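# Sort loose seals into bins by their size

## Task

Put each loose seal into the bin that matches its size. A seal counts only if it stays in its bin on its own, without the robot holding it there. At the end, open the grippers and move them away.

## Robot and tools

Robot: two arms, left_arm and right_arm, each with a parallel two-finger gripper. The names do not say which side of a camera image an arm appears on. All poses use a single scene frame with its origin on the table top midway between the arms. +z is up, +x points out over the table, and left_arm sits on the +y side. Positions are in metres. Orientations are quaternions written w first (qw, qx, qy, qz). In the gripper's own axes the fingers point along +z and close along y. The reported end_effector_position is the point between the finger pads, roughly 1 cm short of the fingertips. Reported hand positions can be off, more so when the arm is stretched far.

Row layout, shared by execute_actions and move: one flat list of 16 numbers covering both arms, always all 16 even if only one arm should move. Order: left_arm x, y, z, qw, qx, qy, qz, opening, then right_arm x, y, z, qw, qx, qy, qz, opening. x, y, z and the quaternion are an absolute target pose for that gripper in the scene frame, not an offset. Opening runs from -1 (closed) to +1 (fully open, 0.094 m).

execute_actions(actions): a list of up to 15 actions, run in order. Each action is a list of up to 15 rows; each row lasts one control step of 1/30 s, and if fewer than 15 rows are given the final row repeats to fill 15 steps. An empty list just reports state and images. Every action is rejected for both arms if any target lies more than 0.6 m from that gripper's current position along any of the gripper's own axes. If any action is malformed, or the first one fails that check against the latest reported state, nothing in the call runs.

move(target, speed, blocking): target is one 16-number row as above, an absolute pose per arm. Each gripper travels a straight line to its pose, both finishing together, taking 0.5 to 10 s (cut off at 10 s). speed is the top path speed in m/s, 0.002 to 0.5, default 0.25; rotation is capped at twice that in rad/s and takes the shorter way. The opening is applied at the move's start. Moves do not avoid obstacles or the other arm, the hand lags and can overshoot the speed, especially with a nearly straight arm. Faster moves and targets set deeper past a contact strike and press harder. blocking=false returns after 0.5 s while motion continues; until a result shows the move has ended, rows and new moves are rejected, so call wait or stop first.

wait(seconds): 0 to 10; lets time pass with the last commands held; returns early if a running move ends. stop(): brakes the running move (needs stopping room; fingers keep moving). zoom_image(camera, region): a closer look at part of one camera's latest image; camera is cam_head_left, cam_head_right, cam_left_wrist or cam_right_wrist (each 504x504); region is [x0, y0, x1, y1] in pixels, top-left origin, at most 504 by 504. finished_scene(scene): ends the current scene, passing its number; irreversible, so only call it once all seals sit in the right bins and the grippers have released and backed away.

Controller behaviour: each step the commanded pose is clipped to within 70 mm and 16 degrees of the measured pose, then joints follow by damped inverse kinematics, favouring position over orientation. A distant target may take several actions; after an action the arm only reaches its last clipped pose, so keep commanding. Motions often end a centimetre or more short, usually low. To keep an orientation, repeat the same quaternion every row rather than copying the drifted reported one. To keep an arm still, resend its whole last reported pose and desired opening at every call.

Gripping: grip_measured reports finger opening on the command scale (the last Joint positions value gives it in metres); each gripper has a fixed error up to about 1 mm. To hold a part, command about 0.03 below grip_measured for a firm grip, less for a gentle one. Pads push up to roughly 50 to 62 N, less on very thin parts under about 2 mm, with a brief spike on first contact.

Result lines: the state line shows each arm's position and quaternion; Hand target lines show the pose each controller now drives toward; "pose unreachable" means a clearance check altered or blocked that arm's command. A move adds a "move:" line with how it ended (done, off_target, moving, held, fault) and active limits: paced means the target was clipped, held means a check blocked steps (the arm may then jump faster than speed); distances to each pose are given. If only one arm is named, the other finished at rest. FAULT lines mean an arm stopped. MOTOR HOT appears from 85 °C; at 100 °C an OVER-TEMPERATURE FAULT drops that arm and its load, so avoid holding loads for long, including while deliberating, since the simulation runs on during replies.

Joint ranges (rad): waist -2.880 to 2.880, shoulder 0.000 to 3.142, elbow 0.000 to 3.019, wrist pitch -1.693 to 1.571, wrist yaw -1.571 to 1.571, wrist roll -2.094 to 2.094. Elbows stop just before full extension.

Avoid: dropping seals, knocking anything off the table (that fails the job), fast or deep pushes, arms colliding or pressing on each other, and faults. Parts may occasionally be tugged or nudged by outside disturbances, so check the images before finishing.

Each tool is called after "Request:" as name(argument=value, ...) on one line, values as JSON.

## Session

Request:
execute_actions(actions=[])

Scene clock: 0.00 s.
left_arm: end_effector_position=(+0.1412, +0.0524, +0.2758) grip_measured=+1.000 end_effector_quat_wxyz=(+0.152, +0.962, +0.023, +0.227) | right_arm: end_effector_position=(+0.6285, -0.5281, +0.1449) grip_measured=+1.000 end_effector_quat_wxyz=(+0.239, +0.320, +0.705, +0.585)
Joint positions: left_arm=[-1.294  0.905  0.952 -1.154 -0.314  1.977  0.094] | right_arm=[-0.555  1.937  1.264  0.066 -1.212  1.033  0.094]
Joint velocities: left_arm=[-0.005  0.005 -0.002 -0.007 -0.037 -0.022  0.   ] | right_arm=[-0.024 -0.005 -0.002 -0.012  0.037 -0.022  0.   ]
Motor temperatures (°C, as the motors report them): left_arm=[26 27 27 24 23 23] | right_arm=[24 24 24 27 26 24]
Hand target (left_arm): +0.144, +0.046, +0.293; +0.169, +0.957, +0.026, +0.234
Hand target (right_arm): +0.635, -0.532, +0.155; +0.249, +0.312, +0.706, +0.584

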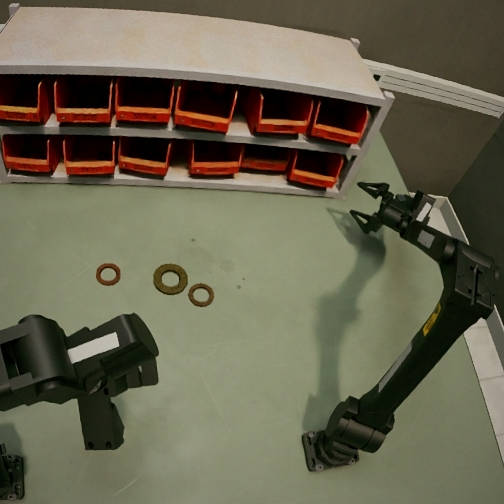

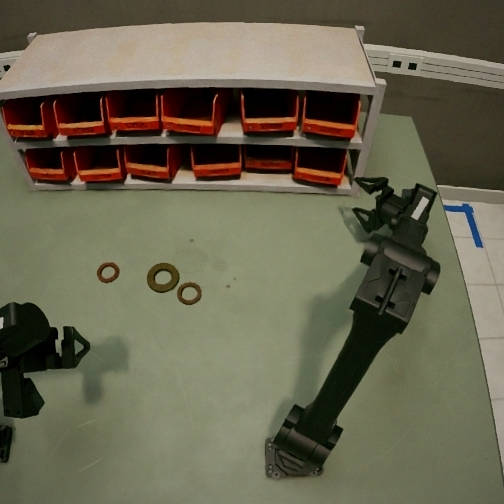

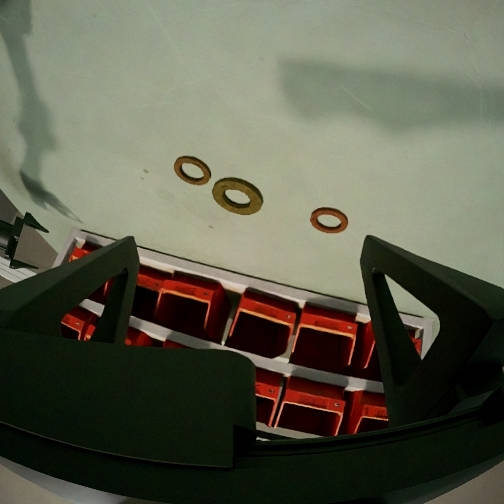

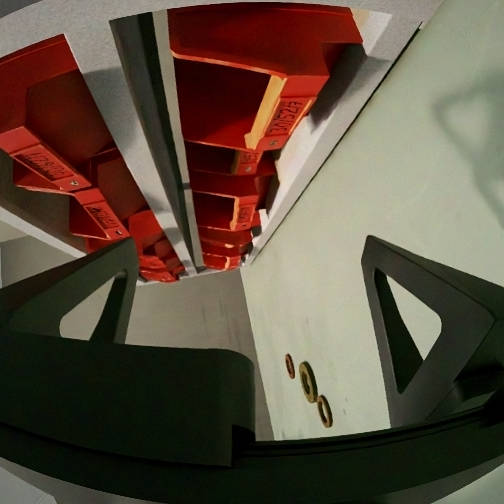

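Request:
move(target=[0.28,0.15,0.25,0.1,0.55,0.83,0,1, 0.5,-0.4,0.2,0.6,0.1,0.77,0.2,1], speed=0.5)

Request:
move(target=[0.45,0.2,0.23,0.707,0,0.707,0,1, 0.45,-0.25,0.23,0.707,0,0.707,0,1], speed=0.5)

Request:
zoom_image(camera="cam_left_wrist", region=[50, 0, 504, 250])

Request:
zoom_image(camera="cam_right_wrist", region=[0, 0, 450, 250])

Scene clock: 4.27 s.
left_arm: end_effector_position=(+0.2682, +0.1582, +0.2237) grip_measured=+1.000 end_effector_quat_wxyz=(+0.078, +0.561, +0.824, +0.009) | right_arm: end_effector_position=(+0.5033, -0.3975, +0.1955) grip_measured=+1.000 end_effector_quat_wxyz=(+0.588, +0.108, +0.775, +0.205)
Joint positions: left_arm=[-0.651  1.151  1.052 -1.315 -0.011  0.647  0.094] | right_arm=[-0.251  1.326  0.569  0.512 -0.396  0.378  0.094]
Joint velocities: left_arm=[-0.005 -0.005  0.002 -0.002 -0.037 -0.066  0.   ] | right_arm=[-0.005 -0.005  0.017 -0.012 -0.095 -0.022  0.   ]
Motor temperatures (°C, as the motors report them): left_arm=[26 27 28 24 23 23] | right_arm=[24 24 24 27 26 24]
Hand target (left_arm): +0.283, +0.150, +0.248; +0.100, +0.552, +0.828, +0.009
Hand target (right_arm): +0.504, -0.396, +0.204; +0.600, +0.100, +0.768, +0.201
Off the commanded pose (left_arm): 0.030 m, 3 deg.
Off the commanded pose (right_arm): 0.006 m, 2 deg.
move: off_target (left_arm)

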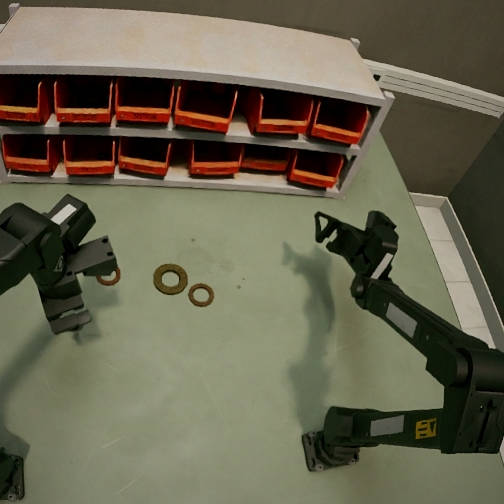

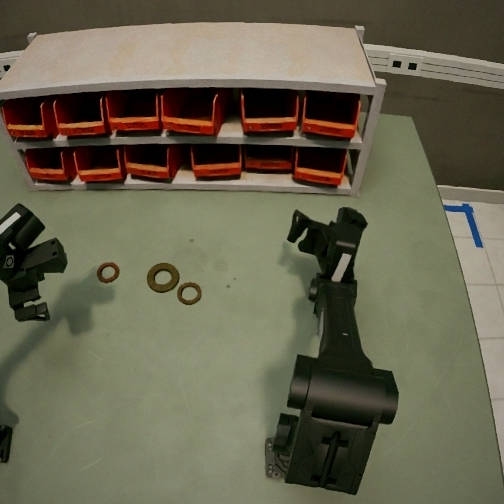

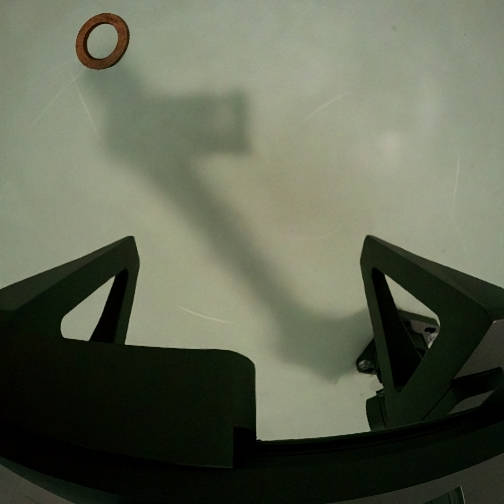

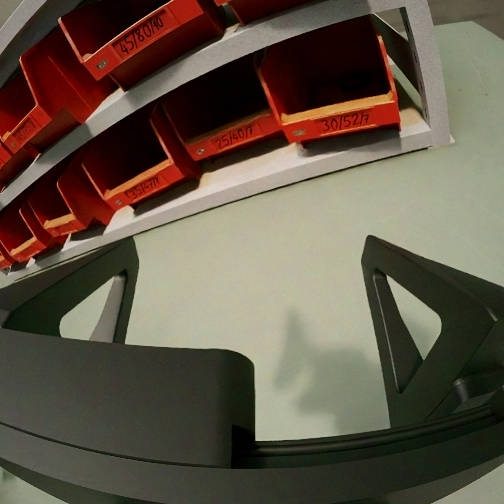

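Scene clock: 6.63 s.
left_arm: end_effector_position=(+0.4491, +0.2033, +0.2296) grip_measured=+1.000 end_effector_quat_wxyz=(+0.698, +0.001, +0.716, +0.015) | right_arm: end_effector_position=(+0.4513, -0.2468, +0.2333) grip_measured=+1.000 end_effector_quat_wxyz=(+0.706, +0.004, +0.708, +0.005)
Joint positions: left_arm=[-0.526  1.341  0.522  0.792 -0.444  0.01   0.094] | right_arm=[0.338 1.237 0.427 0.808 0.377 0.014 0.094]
Joint velocities: left_arm=[ 0.005 -0.005 -0.017  0.022 -0.037  0.037  0.   ] | right_arm=[-0.005 -0.005 -0.002  0.007 -0.022 -0.037  0.   ]
Motor temperatures (°C, as the motors report them): left_arm=[26 27 28 24 23 23] | right_arm=[24 24 24 27 26 24]
Hand target (left_arm): +0.448, +0.199, +0.233; +0.706, -0.005, +0.709, +0.004
Hand target (right_arm): +0.451, -0.245, +0.230; +0.707, +0.001, +0.707, +0.002
Off the commanded pose (left_arm): 0.003 m, 2 deg.
Off the commanded pose (right_arm): 0.005 m, 1 deg.
move: done

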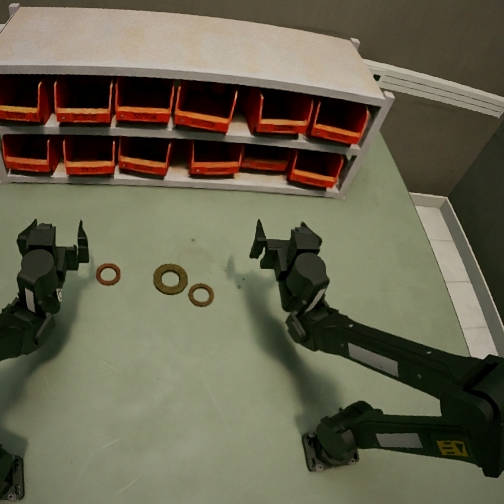

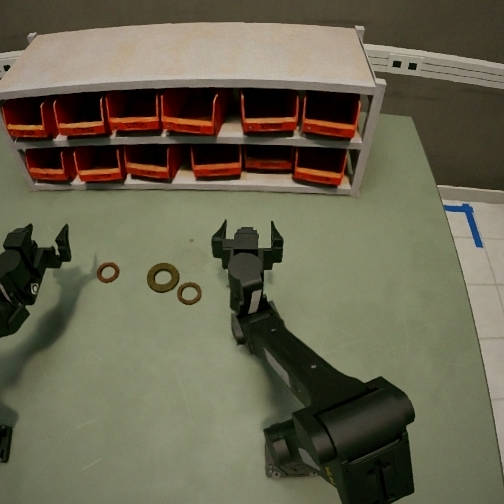

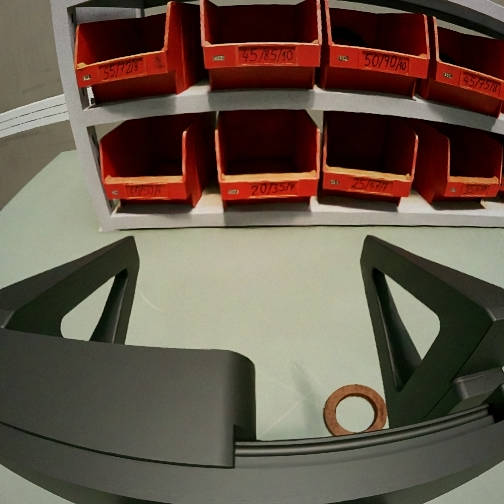

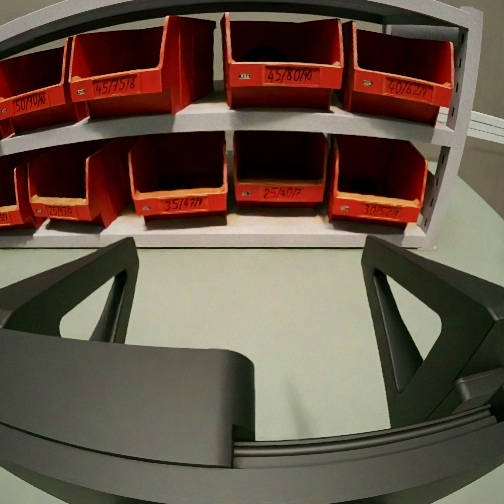

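Region (50, 0, 504, 250) of cam_left_wrist's 504x504 image, scaled by 1.110, with more detail than that image has; it fills the top 278 rows of this view, and the rest is white.

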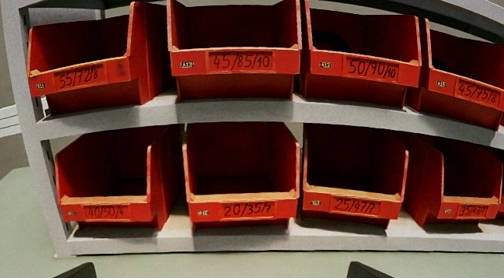

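Region (0, 0, 450, 250) of cam_right_wrist's 504x504 image, scaled by 1.120, with more detail than that image has.

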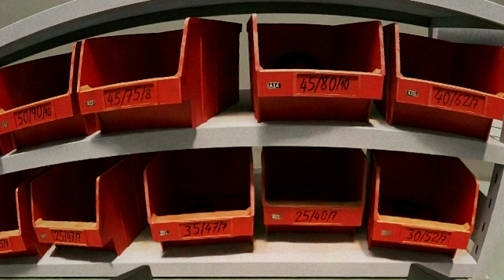

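Request:
move(target=[0.42,0.2,0.15,0.462,0,0.887,0,1, 0.40,-0.095,0.07,0.446,-0.23,0.857,0.12,0.65], speed=0.3)

Request:
zoom_image(camera="cam_right_wrist", region=[60, 40, 380, 340])

Scene clock: 10.57 s.
left_arm: end_effector_position=(+0.4014, +0.2070, +0.1173) grip_measured=+1.000 end_effector_quat_wxyz=(+0.438, +0.018, +0.899, +0.015) | right_arm: end_effector_position=(+0.3891, -0.1048, +0.0573) grip_measured=+0.651 end_effector_quat_wxyz=(+0.435, -0.227, +0.864, +0.114)
Joint positions: left_arm=[-0.526  1.262  0.582 -0.032 -0.342 -0.226  0.094] | right_arm=[0.566 1.45  0.501 0.31  0.075 0.055 0.078]
Joint velocities: left_arm=[-0.005 -0.005 -0.007 -0.012 -0.022 -0.037  0.   ] | right_arm=[-0.024  0.005  0.012 -0.012 -0.037  0.007 -0.001]
Motor temperatures (°C, as the motors report them): left_arm=[26 27 28 24 23 23] | right_arm=[24 24 25 27 26 24]
Hand target (left_arm): +0.421, +0.200, +0.151; +0.463, +0.004, +0.886, +0.001
Hand target (right_arm): +0.401, -0.093, +0.069; +0.443, -0.225, +0.859, +0.121
Off the commanded pose (left_arm): 0.038 m, 4 deg.
Off the commanded pose (right_arm): 0.019 m, 2 deg.
move: off_target (left_arm, right_arm)

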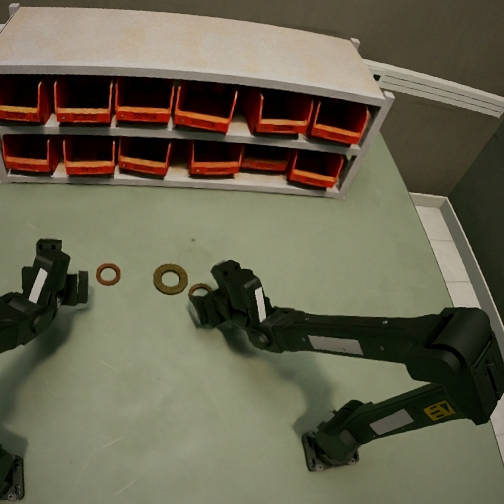

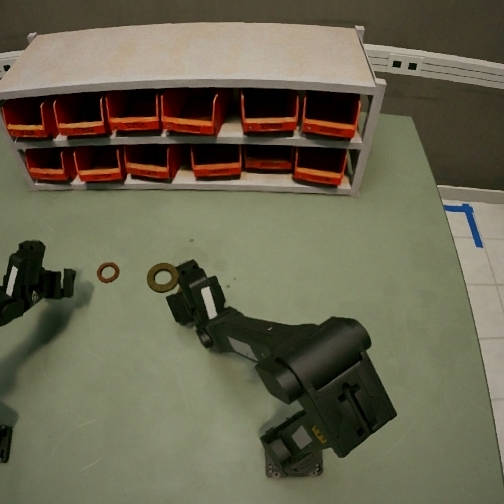

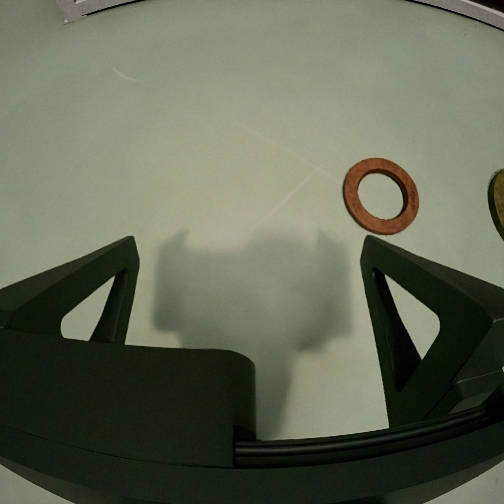

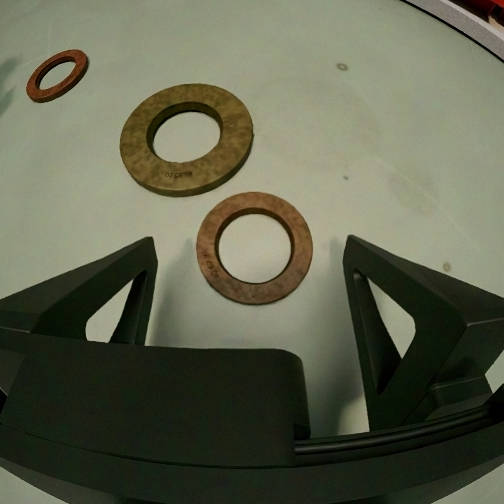

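Region (60, 40, 380, 340) of cam_right_wrist's 504x504 image, scaled by 1.575, with more detail than that image has; it fills the top 472 rows of this view, and the rest is white.

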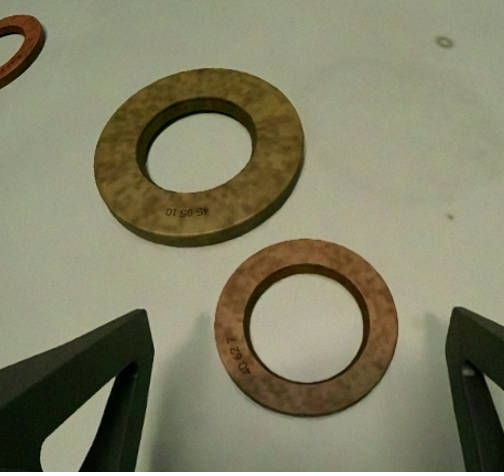

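Target actual ≈ (.408, −.097, .017).

Request:
move(target=[0.42,0.2,0.15,0.462,0,0.887,0,1, 0.416,-0.09,0.02,0.446,-0.23,0.857,0.12,0.65], speed=0.06)

Scene clock: 12.37 s.
left_arm: end_effector_position=(+0.4002, +0.2075, +0.1157) grip_measured=+1.000 end_effector_quat_wxyz=(+0.434, +0.013, +0.901, +0.014) | right_arm: end_effector_position=(+0.4022, -0.0955, +0.0153) grip_measured=+0.651 end_effector_quat_wxyz=(+0.436, -0.230, +0.862, +0.120)
Joint positions: left_arm=[-0.526  1.262  0.582 -0.041 -0.342 -0.238  0.094] | right_arm=[0.56  1.634 0.517 0.483 0.057 0.049 0.078]
Joint velocities: left_arm=[-0.005 -0.005 -0.002  0.007 -0.037 -0.051  0.   ] | right_arm=[ 0.005 -0.015  0.022  0.012  0.007  0.022  0.001]
Motor temperatures (°C, as the motors report them): left_arm=[26 27 29 24 23 23] | right_arm=[24 24 25 27 26 24]
Hand target (left_arm): +0.418, +0.201, +0.151; +0.462, -0.000, +0.887, -0.000
Hand target (right_arm): +0.416, -0.091, +0.019; +0.446, -0.230, +0.857, +0.120
Off the commanded pose (left_arm): 0.040 m, 4 deg.
Off the commanded pose (right_arm): 0.016 m, 1 deg.
move: off_target (left_arm, right_arm)

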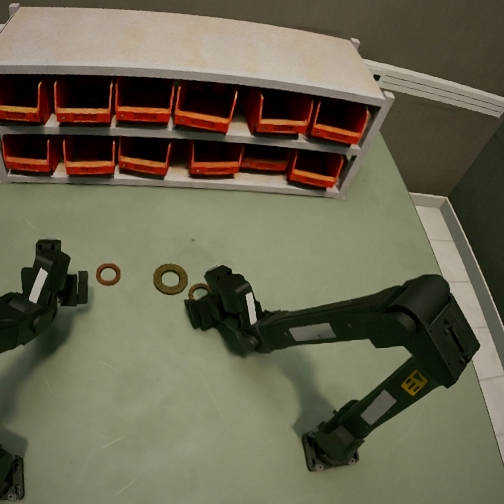

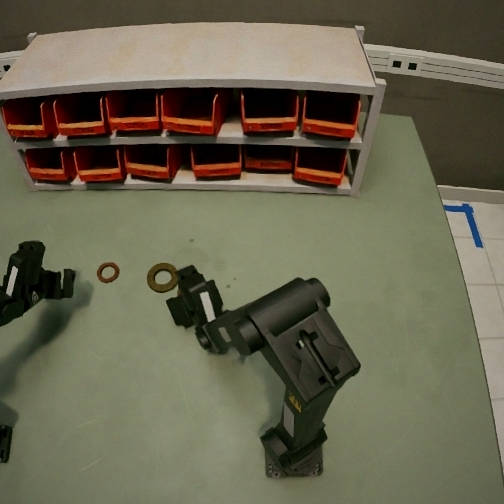

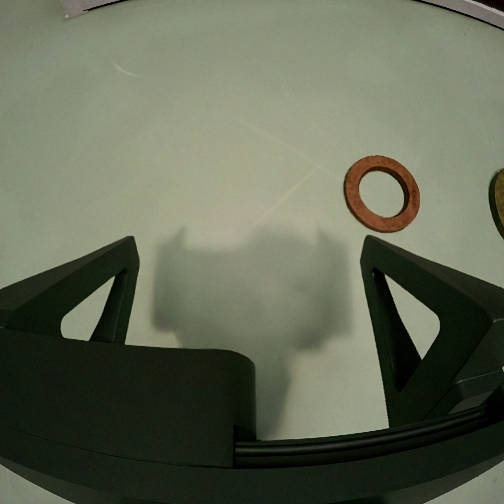

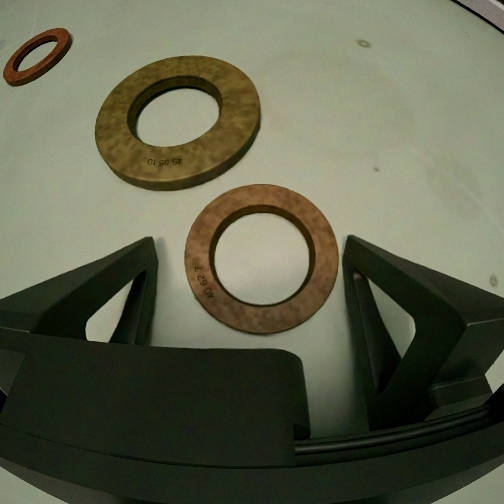

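Request:
execute_actions(actions=[[[0.42,0.2,0.15,0.462,0,0.887,0,1, 0.419,-0.095,0.013,0.446,-0.23,0.857,0.12,0.6]],[[0.42,0.2,0.15,0.462,0,0.887,0,1, 0.419,-0.095,0.013,0.446,-0.23,0.857,0.12,0.25]],[[0.42,0.2,0.15,0.462,0,0.887,0,1, 0.419,-0.095,0.013,0.446,-0.23,0.857,0.12,0.25]]])

Request:
move(target=[0.42,0.13,0.14,0.446,0.23,0.857,-0.12,1, 0.41,-0.13,0.10,0.446,-0.23,0.857,0.12,0.25], speed=0.2)

Scene clock: 15.20 s.
left_arm: end_effector_position=(+0.4002, +0.2075, +0.1157) grip_measured=+1.000 end_effector_quat_wxyz=(+0.434, +0.013, +0.901, +0.014) | right_arm: end_effector_position=(+0.4076, -0.0970, +0.0147) grip_measured=+0.279 end_effector_quat_wxyz=(+0.442, -0.230, +0.858, +0.124)
Joint positions: left_arm=[-0.526  1.262  0.582 -0.041 -0.342 -0.239  0.094] | right_arm=[0.545 1.65  0.52  0.511 0.041 0.042 0.06 ]
Joint velocities: left_arm=[-0.005 -0.005  0.012  0.012  0.007  0.037  0.   ] | right_arm=[-0.015 -0.005 -0.002 -0.007 -0.007 -0.051 -0.001]
Motor temperatures (°C, as the motors report them): left_arm=[26 27 29 24 23 23] | right_arm=[24 24 25 27 26 24]
Hand target (left_arm): +0.417, +0.201, +0.151; +0.462, -0.000, +0.887, -0.000
Hand target (right_arm): +0.419, -0.095, +0.013; +0.446, -0.230, +0.857, +0.120
Off the commanded pose (left_arm): 0.040 m, 4 deg.
Off the commanded pose (right_arm): 0.012 m, 1 deg.

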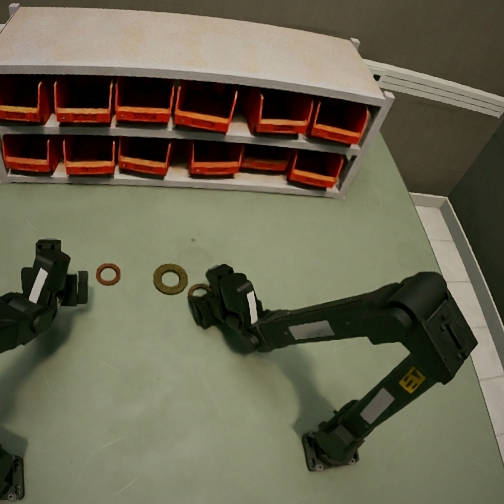

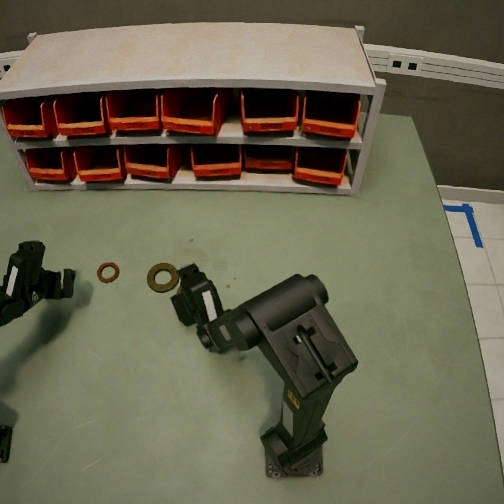

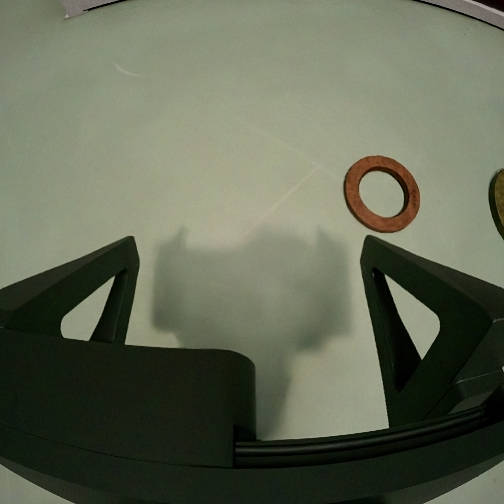

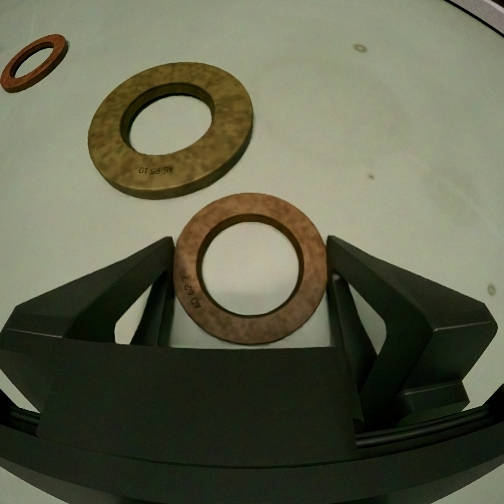

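Scene clock: 16.97 s.
left_arm: end_effector_position=(+0.3902, +0.1378, +0.1149) grip_measured=+1.000 end_effector_quat_wxyz=(+0.416, +0.228, +0.872, -0.119) | right_arm: end_effector_position=(+0.4017, -0.1321, +0.0901) grip_measured=+0.279 end_effector_quat_wxyz=(+0.437, -0.230, +0.862, +0.119)
Joint positions: left_arm=[-0.511  1.285  0.593  0.012  0.098  0.056  0.094] | right_arm=[ 0.467  1.338  0.518  0.189 -0.015 -0.006  0.06 ]
Joint velocities: left_arm=[-0.005 -0.005  0.002 -0.022  0.007  0.022  0.   ] | right_arm=[ 0.005 -0.015  0.007 -0.002  0.095 -0.037 -0.   ]
Motor temperatures (°C, as the motors report them): left_arm=[26 27 29 24 23 23] | right_arm=[24 24 25 27 26 24]
Hand target (left_arm): +0.416, +0.131, +0.141; +0.447, +0.229, +0.856, -0.119
Hand target (right_arm): +0.410, -0.131, +0.102; +0.446, -0.230, +0.857, +0.119
Off the commanded pose (left_arm): 0.040 m, 4 deg.
Off the commanded pose (right_arm): 0.013 m, 1 deg.
move: off_target (left_arm, right_arm)

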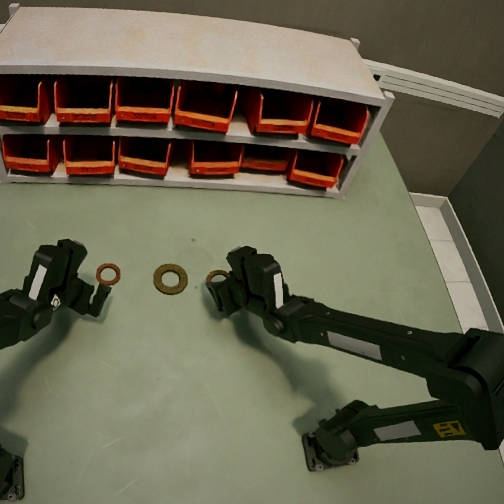

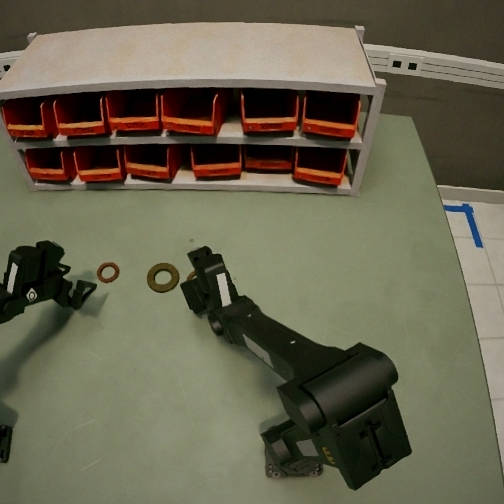

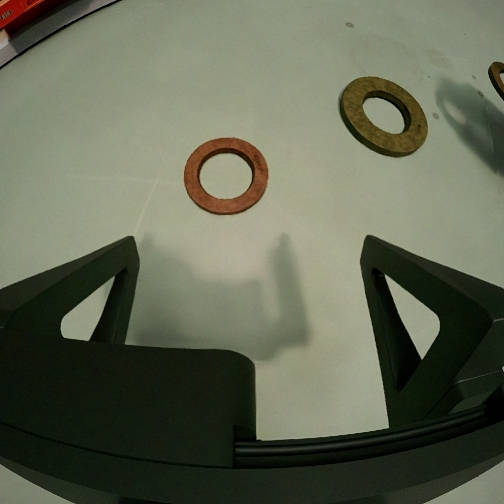

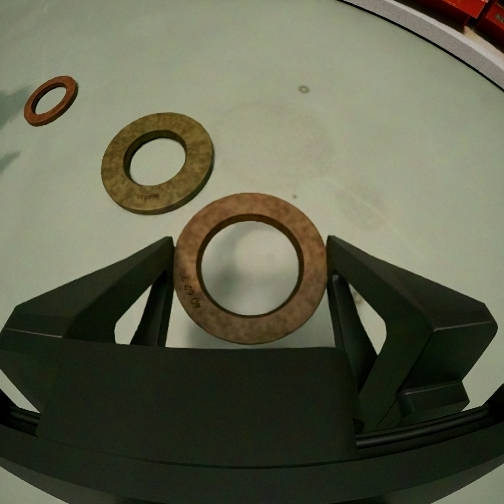

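Request:
move(target=[0.455,-0.055,0.085,0.446,0.23,0.857,-0.12,1, 0.68,-0.44,0.36,0.643,0,0.766,0,0.25], speed=0.3)

Scene clock: 19.93 s.
left_arm: end_effector_position=(+0.4325, -0.0385, +0.0660) grip_measured=+1.000 end_effector_quat_wxyz=(+0.421, +0.239, +0.868, -0.109) | right_arm: end_effector_position=(+0.6622, -0.4460, +0.3384) grip_measured=+0.279 end_effector_quat_wxyz=(+0.633, -0.007, +0.774, -0.001)
Joint positions: left_arm=[-0.833  1.713  0.905  0.126 -0.164 -0.117  0.094] | right_arm=[-0.22   1.511  1.178  0.129 -0.184 -0.048  0.06 ]
Joint velocities: left_arm=[ 0.005 -0.015 -0.022 -0.002  0.022  0.022  0.   ] | right_arm=[-0.024  0.015 -0.027  0.012  0.022 -0.007 -0.001]
Motor temperatures (°C, as the motors report them): left_arm=[26 27 30 25 23 23] | right_arm=[24 24 25 27 26 24]
Hand target (left_arm): +0.449, -0.057, +0.087; +0.445, +0.228, +0.857, -0.124
Hand target (right_arm): +0.675, -0.448, +0.360; +0.647, -0.005, +0.763, -0.001
Off the commanded pose (left_arm): 0.034 m, 4 deg.
Off the commanded pose (right_arm): 0.029 m, 2 deg.
move: off_target (left_arm, right_arm)

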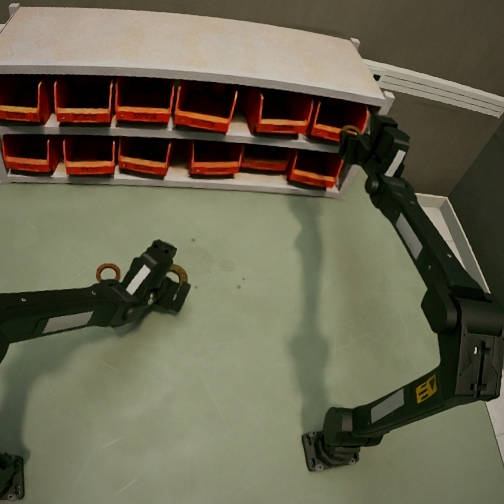

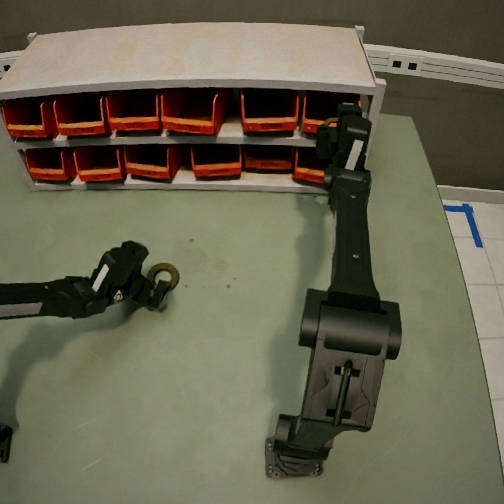

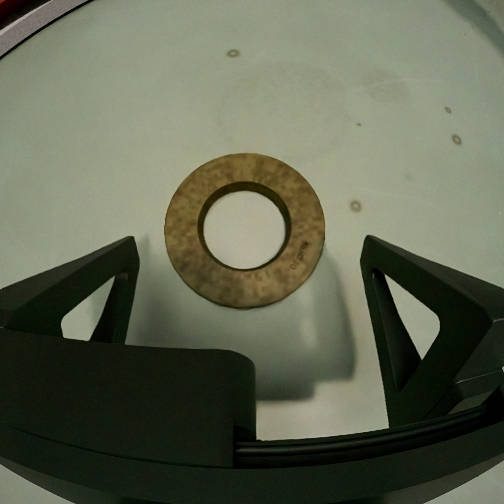

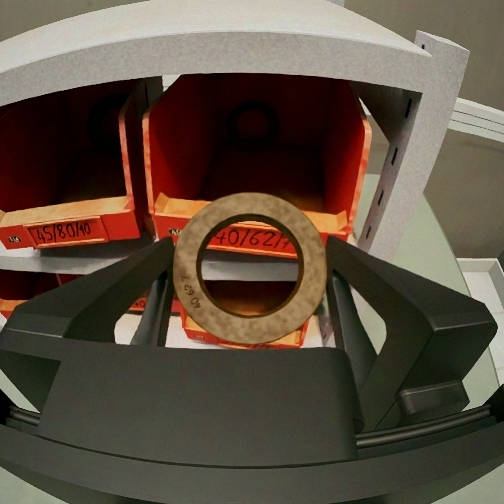

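Request:
move(target=[0.478,-0.066,0.058,0.446,0.23,0.857,-0.12,1, 0.795,-0.447,0.345,0.643,0,0.766,0,0.25], speed=0.08)

Scene clock: 22.57 s.
left_arm: end_effector_position=(+0.4535, -0.0530, +0.0418) grip_measured=+1.000 end_effector_quat_wxyz=(+0.422, +0.236, +0.869, -0.110) | right_arm: end_effector_position=(+0.7790, -0.4518, +0.3215) grip_measured=+0.279 end_effector_quat_wxyz=(+0.630, +0.000, +0.777, -0.001)
Joint positions: left_arm=[-0.826  1.814  0.966  0.17  -0.159 -0.118  0.094] | right_arm=[-0.193  1.812  1.522  0.08  -0.146 -0.033  0.06 ]
Joint velocities: left_arm=[ 0.005 -0.005  0.007  0.022 -0.066 -0.051  0.   ] | right_arm=[-0.015 -0.005 -0.012 -0.012 -0.066 -0.007  0.001]
Motor temperatures (°C, as the motors report them): left_arm=[26 27 30 25 23 23] | right_arm=[24 25 26 27 26 24]
Hand target (left_arm): +0.476, -0.065, +0.060; +0.446, +0.230, +0.857, -0.120
Hand target (right_arm): +0.792, -0.448, +0.343; +0.643, -0.000, +0.766, +0.000
Off the commanded pose (left_arm): 0.032 m, 3 deg.
Off the commanded pose (right_arm): 0.029 m, 2 deg.
move: off_target (left_arm, right_arm)

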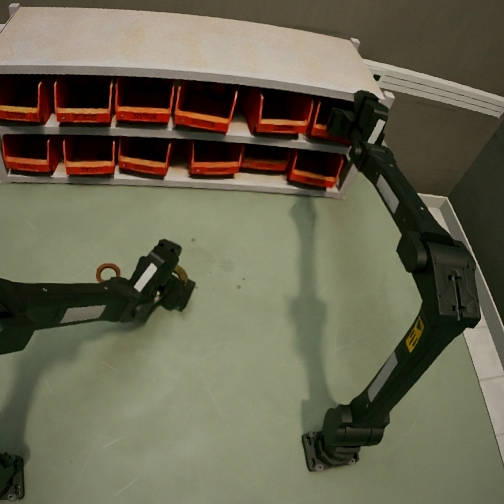

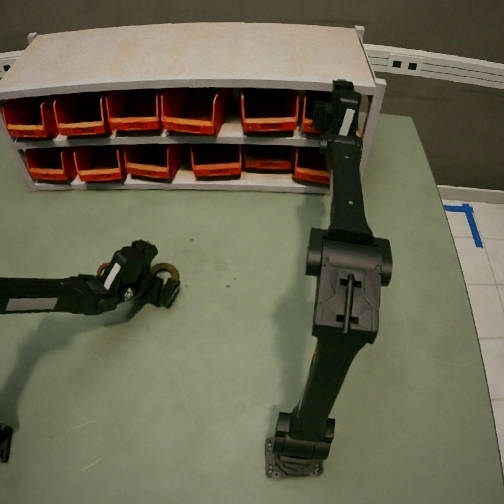

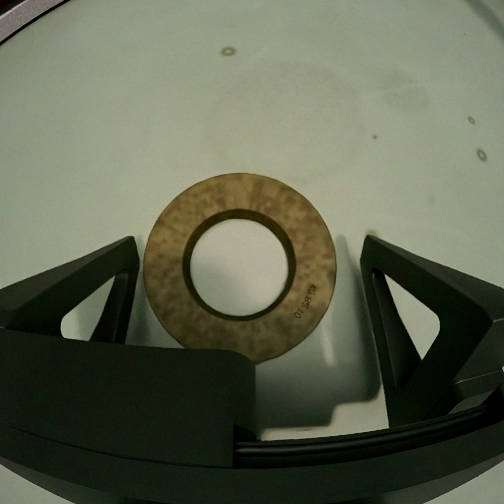

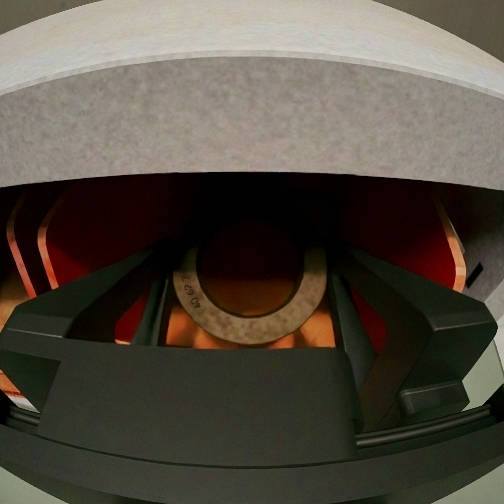

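Request:
execute_actions(actions=[[[0.479,-0.059,0.056,0.446,0.23,0.857,-0.12,1, 0.80,-0.447,0.335,0.643,0,0.766,0,0.25]],[[0.479,-0.059,0.046,0.446,0.23,0.857,-0.12,1, 0.807,-0.447,0.327,0.643,0,0.766,0,0.25]],[[0.479,-0.059,0.038,0.446,0.23,0.857,-0.12,1, 0.807,-0.447,0.327,0.643,0,0.766,0,0.42]]])

Scene clock: 25.20 s.
left_arm: end_effector_position=(+0.4625, -0.0497, +0.0288) grip_measured=+1.000 end_effector_quat_wxyz=(+0.428, +0.230, +0.867, -0.114) | right_arm: end_effector_position=(+0.7895, -0.4510, +0.3037) grip_measured=+0.419 end_effector_quat_wxyz=(+0.623, +0.001, +0.782, -0.001)
Joint positions: left_arm=[-0.81   1.854  0.966  0.226 -0.148 -0.116  0.094] | right_arm=[-0.188  1.851  1.541  0.081 -0.141 -0.032  0.067]
Joint velocities: left_arm=[-0.005  0.005 -0.012 -0.002 -0.037  0.022  0.   ] | right_arm=[-0.015 -0.005  0.017 -0.012  0.037 -0.095  0.   ]
Motor temperatures (°C, as the motors report them): left_arm=[26 27 30 25 23 23] | right_arm=[24 25 27 27 26 24]
Hand target (left_arm): +0.478, -0.058, +0.039; +0.446, +0.230, +0.857, -0.120
Hand target (right_arm): +0.804, -0.447, +0.327; +0.643, -0.000, +0.766, +0.000
Off the commanded pose (left_arm): 0.021 m, 2 deg.
Off the commanded pose (right_arm): 0.029 m, 3 deg.

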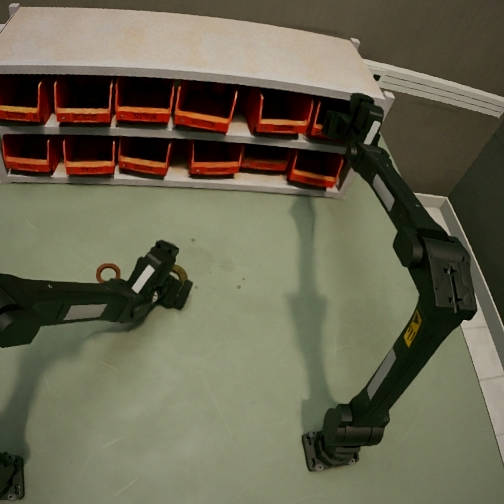

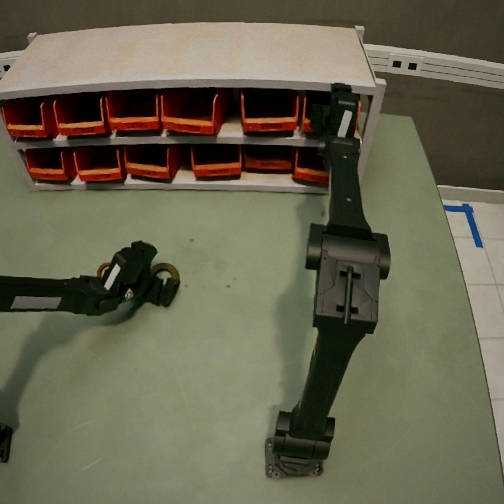

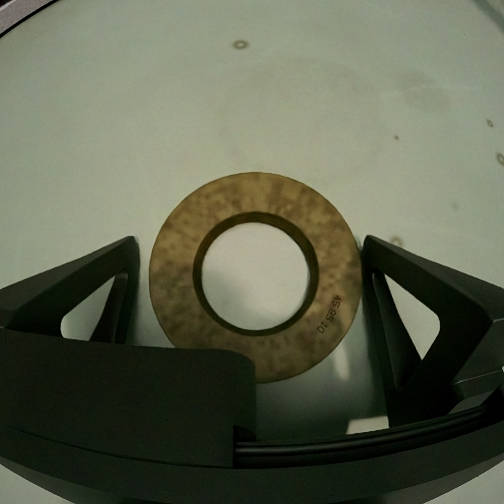

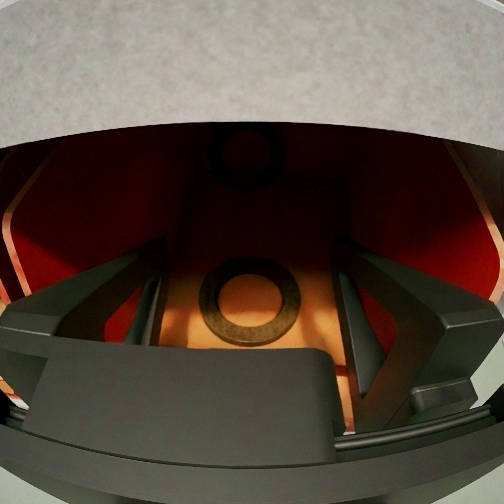

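Pull the left back a few mm.

Request:
move(target=[0.455,-0.05,0.026,0.43,0.23,0.866,-0.114,1, 0.66,-0.447,0.335,0.643,0,0.766,0,0.42], speed=0.15)

Scene clock: 27.17 s.
left_arm: end_effector_position=(+0.4616, -0.0479, +0.0275) grip_measured=+1.000 end_effector_quat_wxyz=(+0.429, +0.229, +0.867, -0.111) | right_arm: end_effector_position=(+0.6611, -0.4415, +0.3306) grip_measured=+0.419 end_effector_quat_wxyz=(+0.635, -0.002, +0.772, +0.001)
Joint positions: left_arm=[-0.811  1.854  0.96   0.231 -0.157 -0.116  0.094] | right_arm=[-0.211  1.514  1.156  0.161 -0.171 -0.035  0.067]
Joint velocities: left_arm=[ 0.005 -0.024  0.007 -0.017  0.007  0.022  0.   ] | right_arm=[-0.005 -0.015  0.002  0.022  0.007 -0.037 -0.   ]
Motor temperatures (°C, as the motors report them): left_arm=[26 28 30 25 23 23] | right_arm=[24 25 27 27 26 24]
Hand target (left_arm): +0.455, -0.050, +0.026; +0.430, +0.230, +0.866, -0.114
Hand target (right_arm): +0.660, -0.446, +0.337; +0.643, -0.001, +0.766, -0.000
Off the commanded pose (left_arm): 0.007 m, 0 deg.
Off the commanded pose (right_arm): 0.007 m, 1 deg.
move: done

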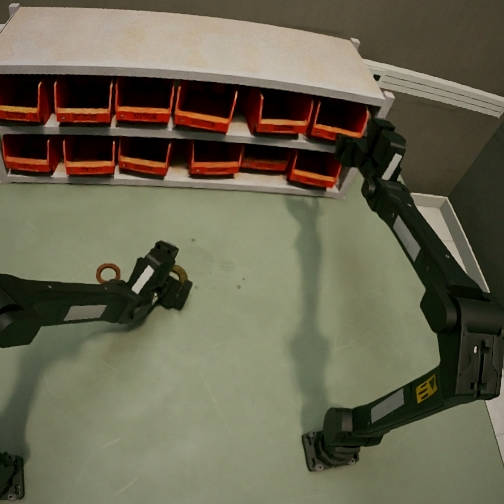

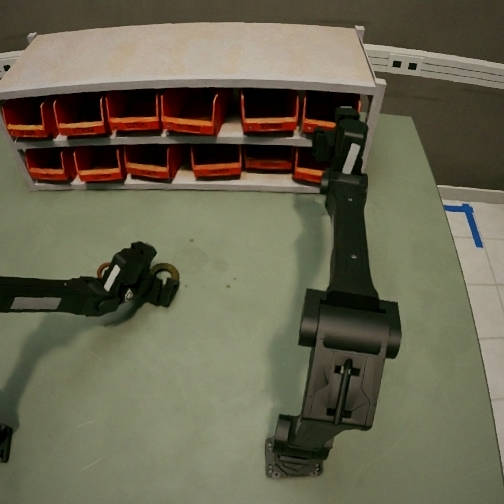

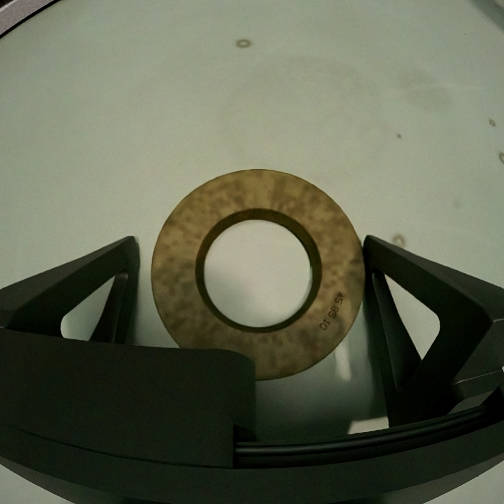

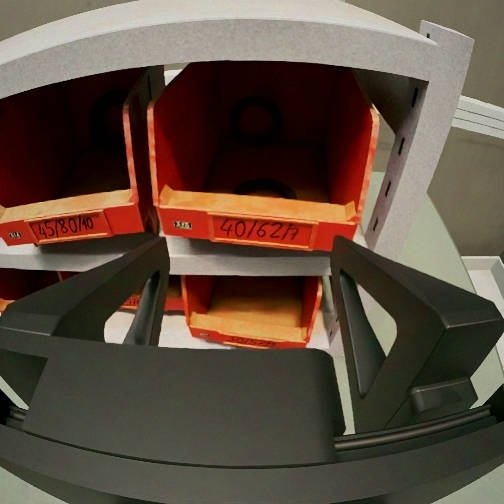

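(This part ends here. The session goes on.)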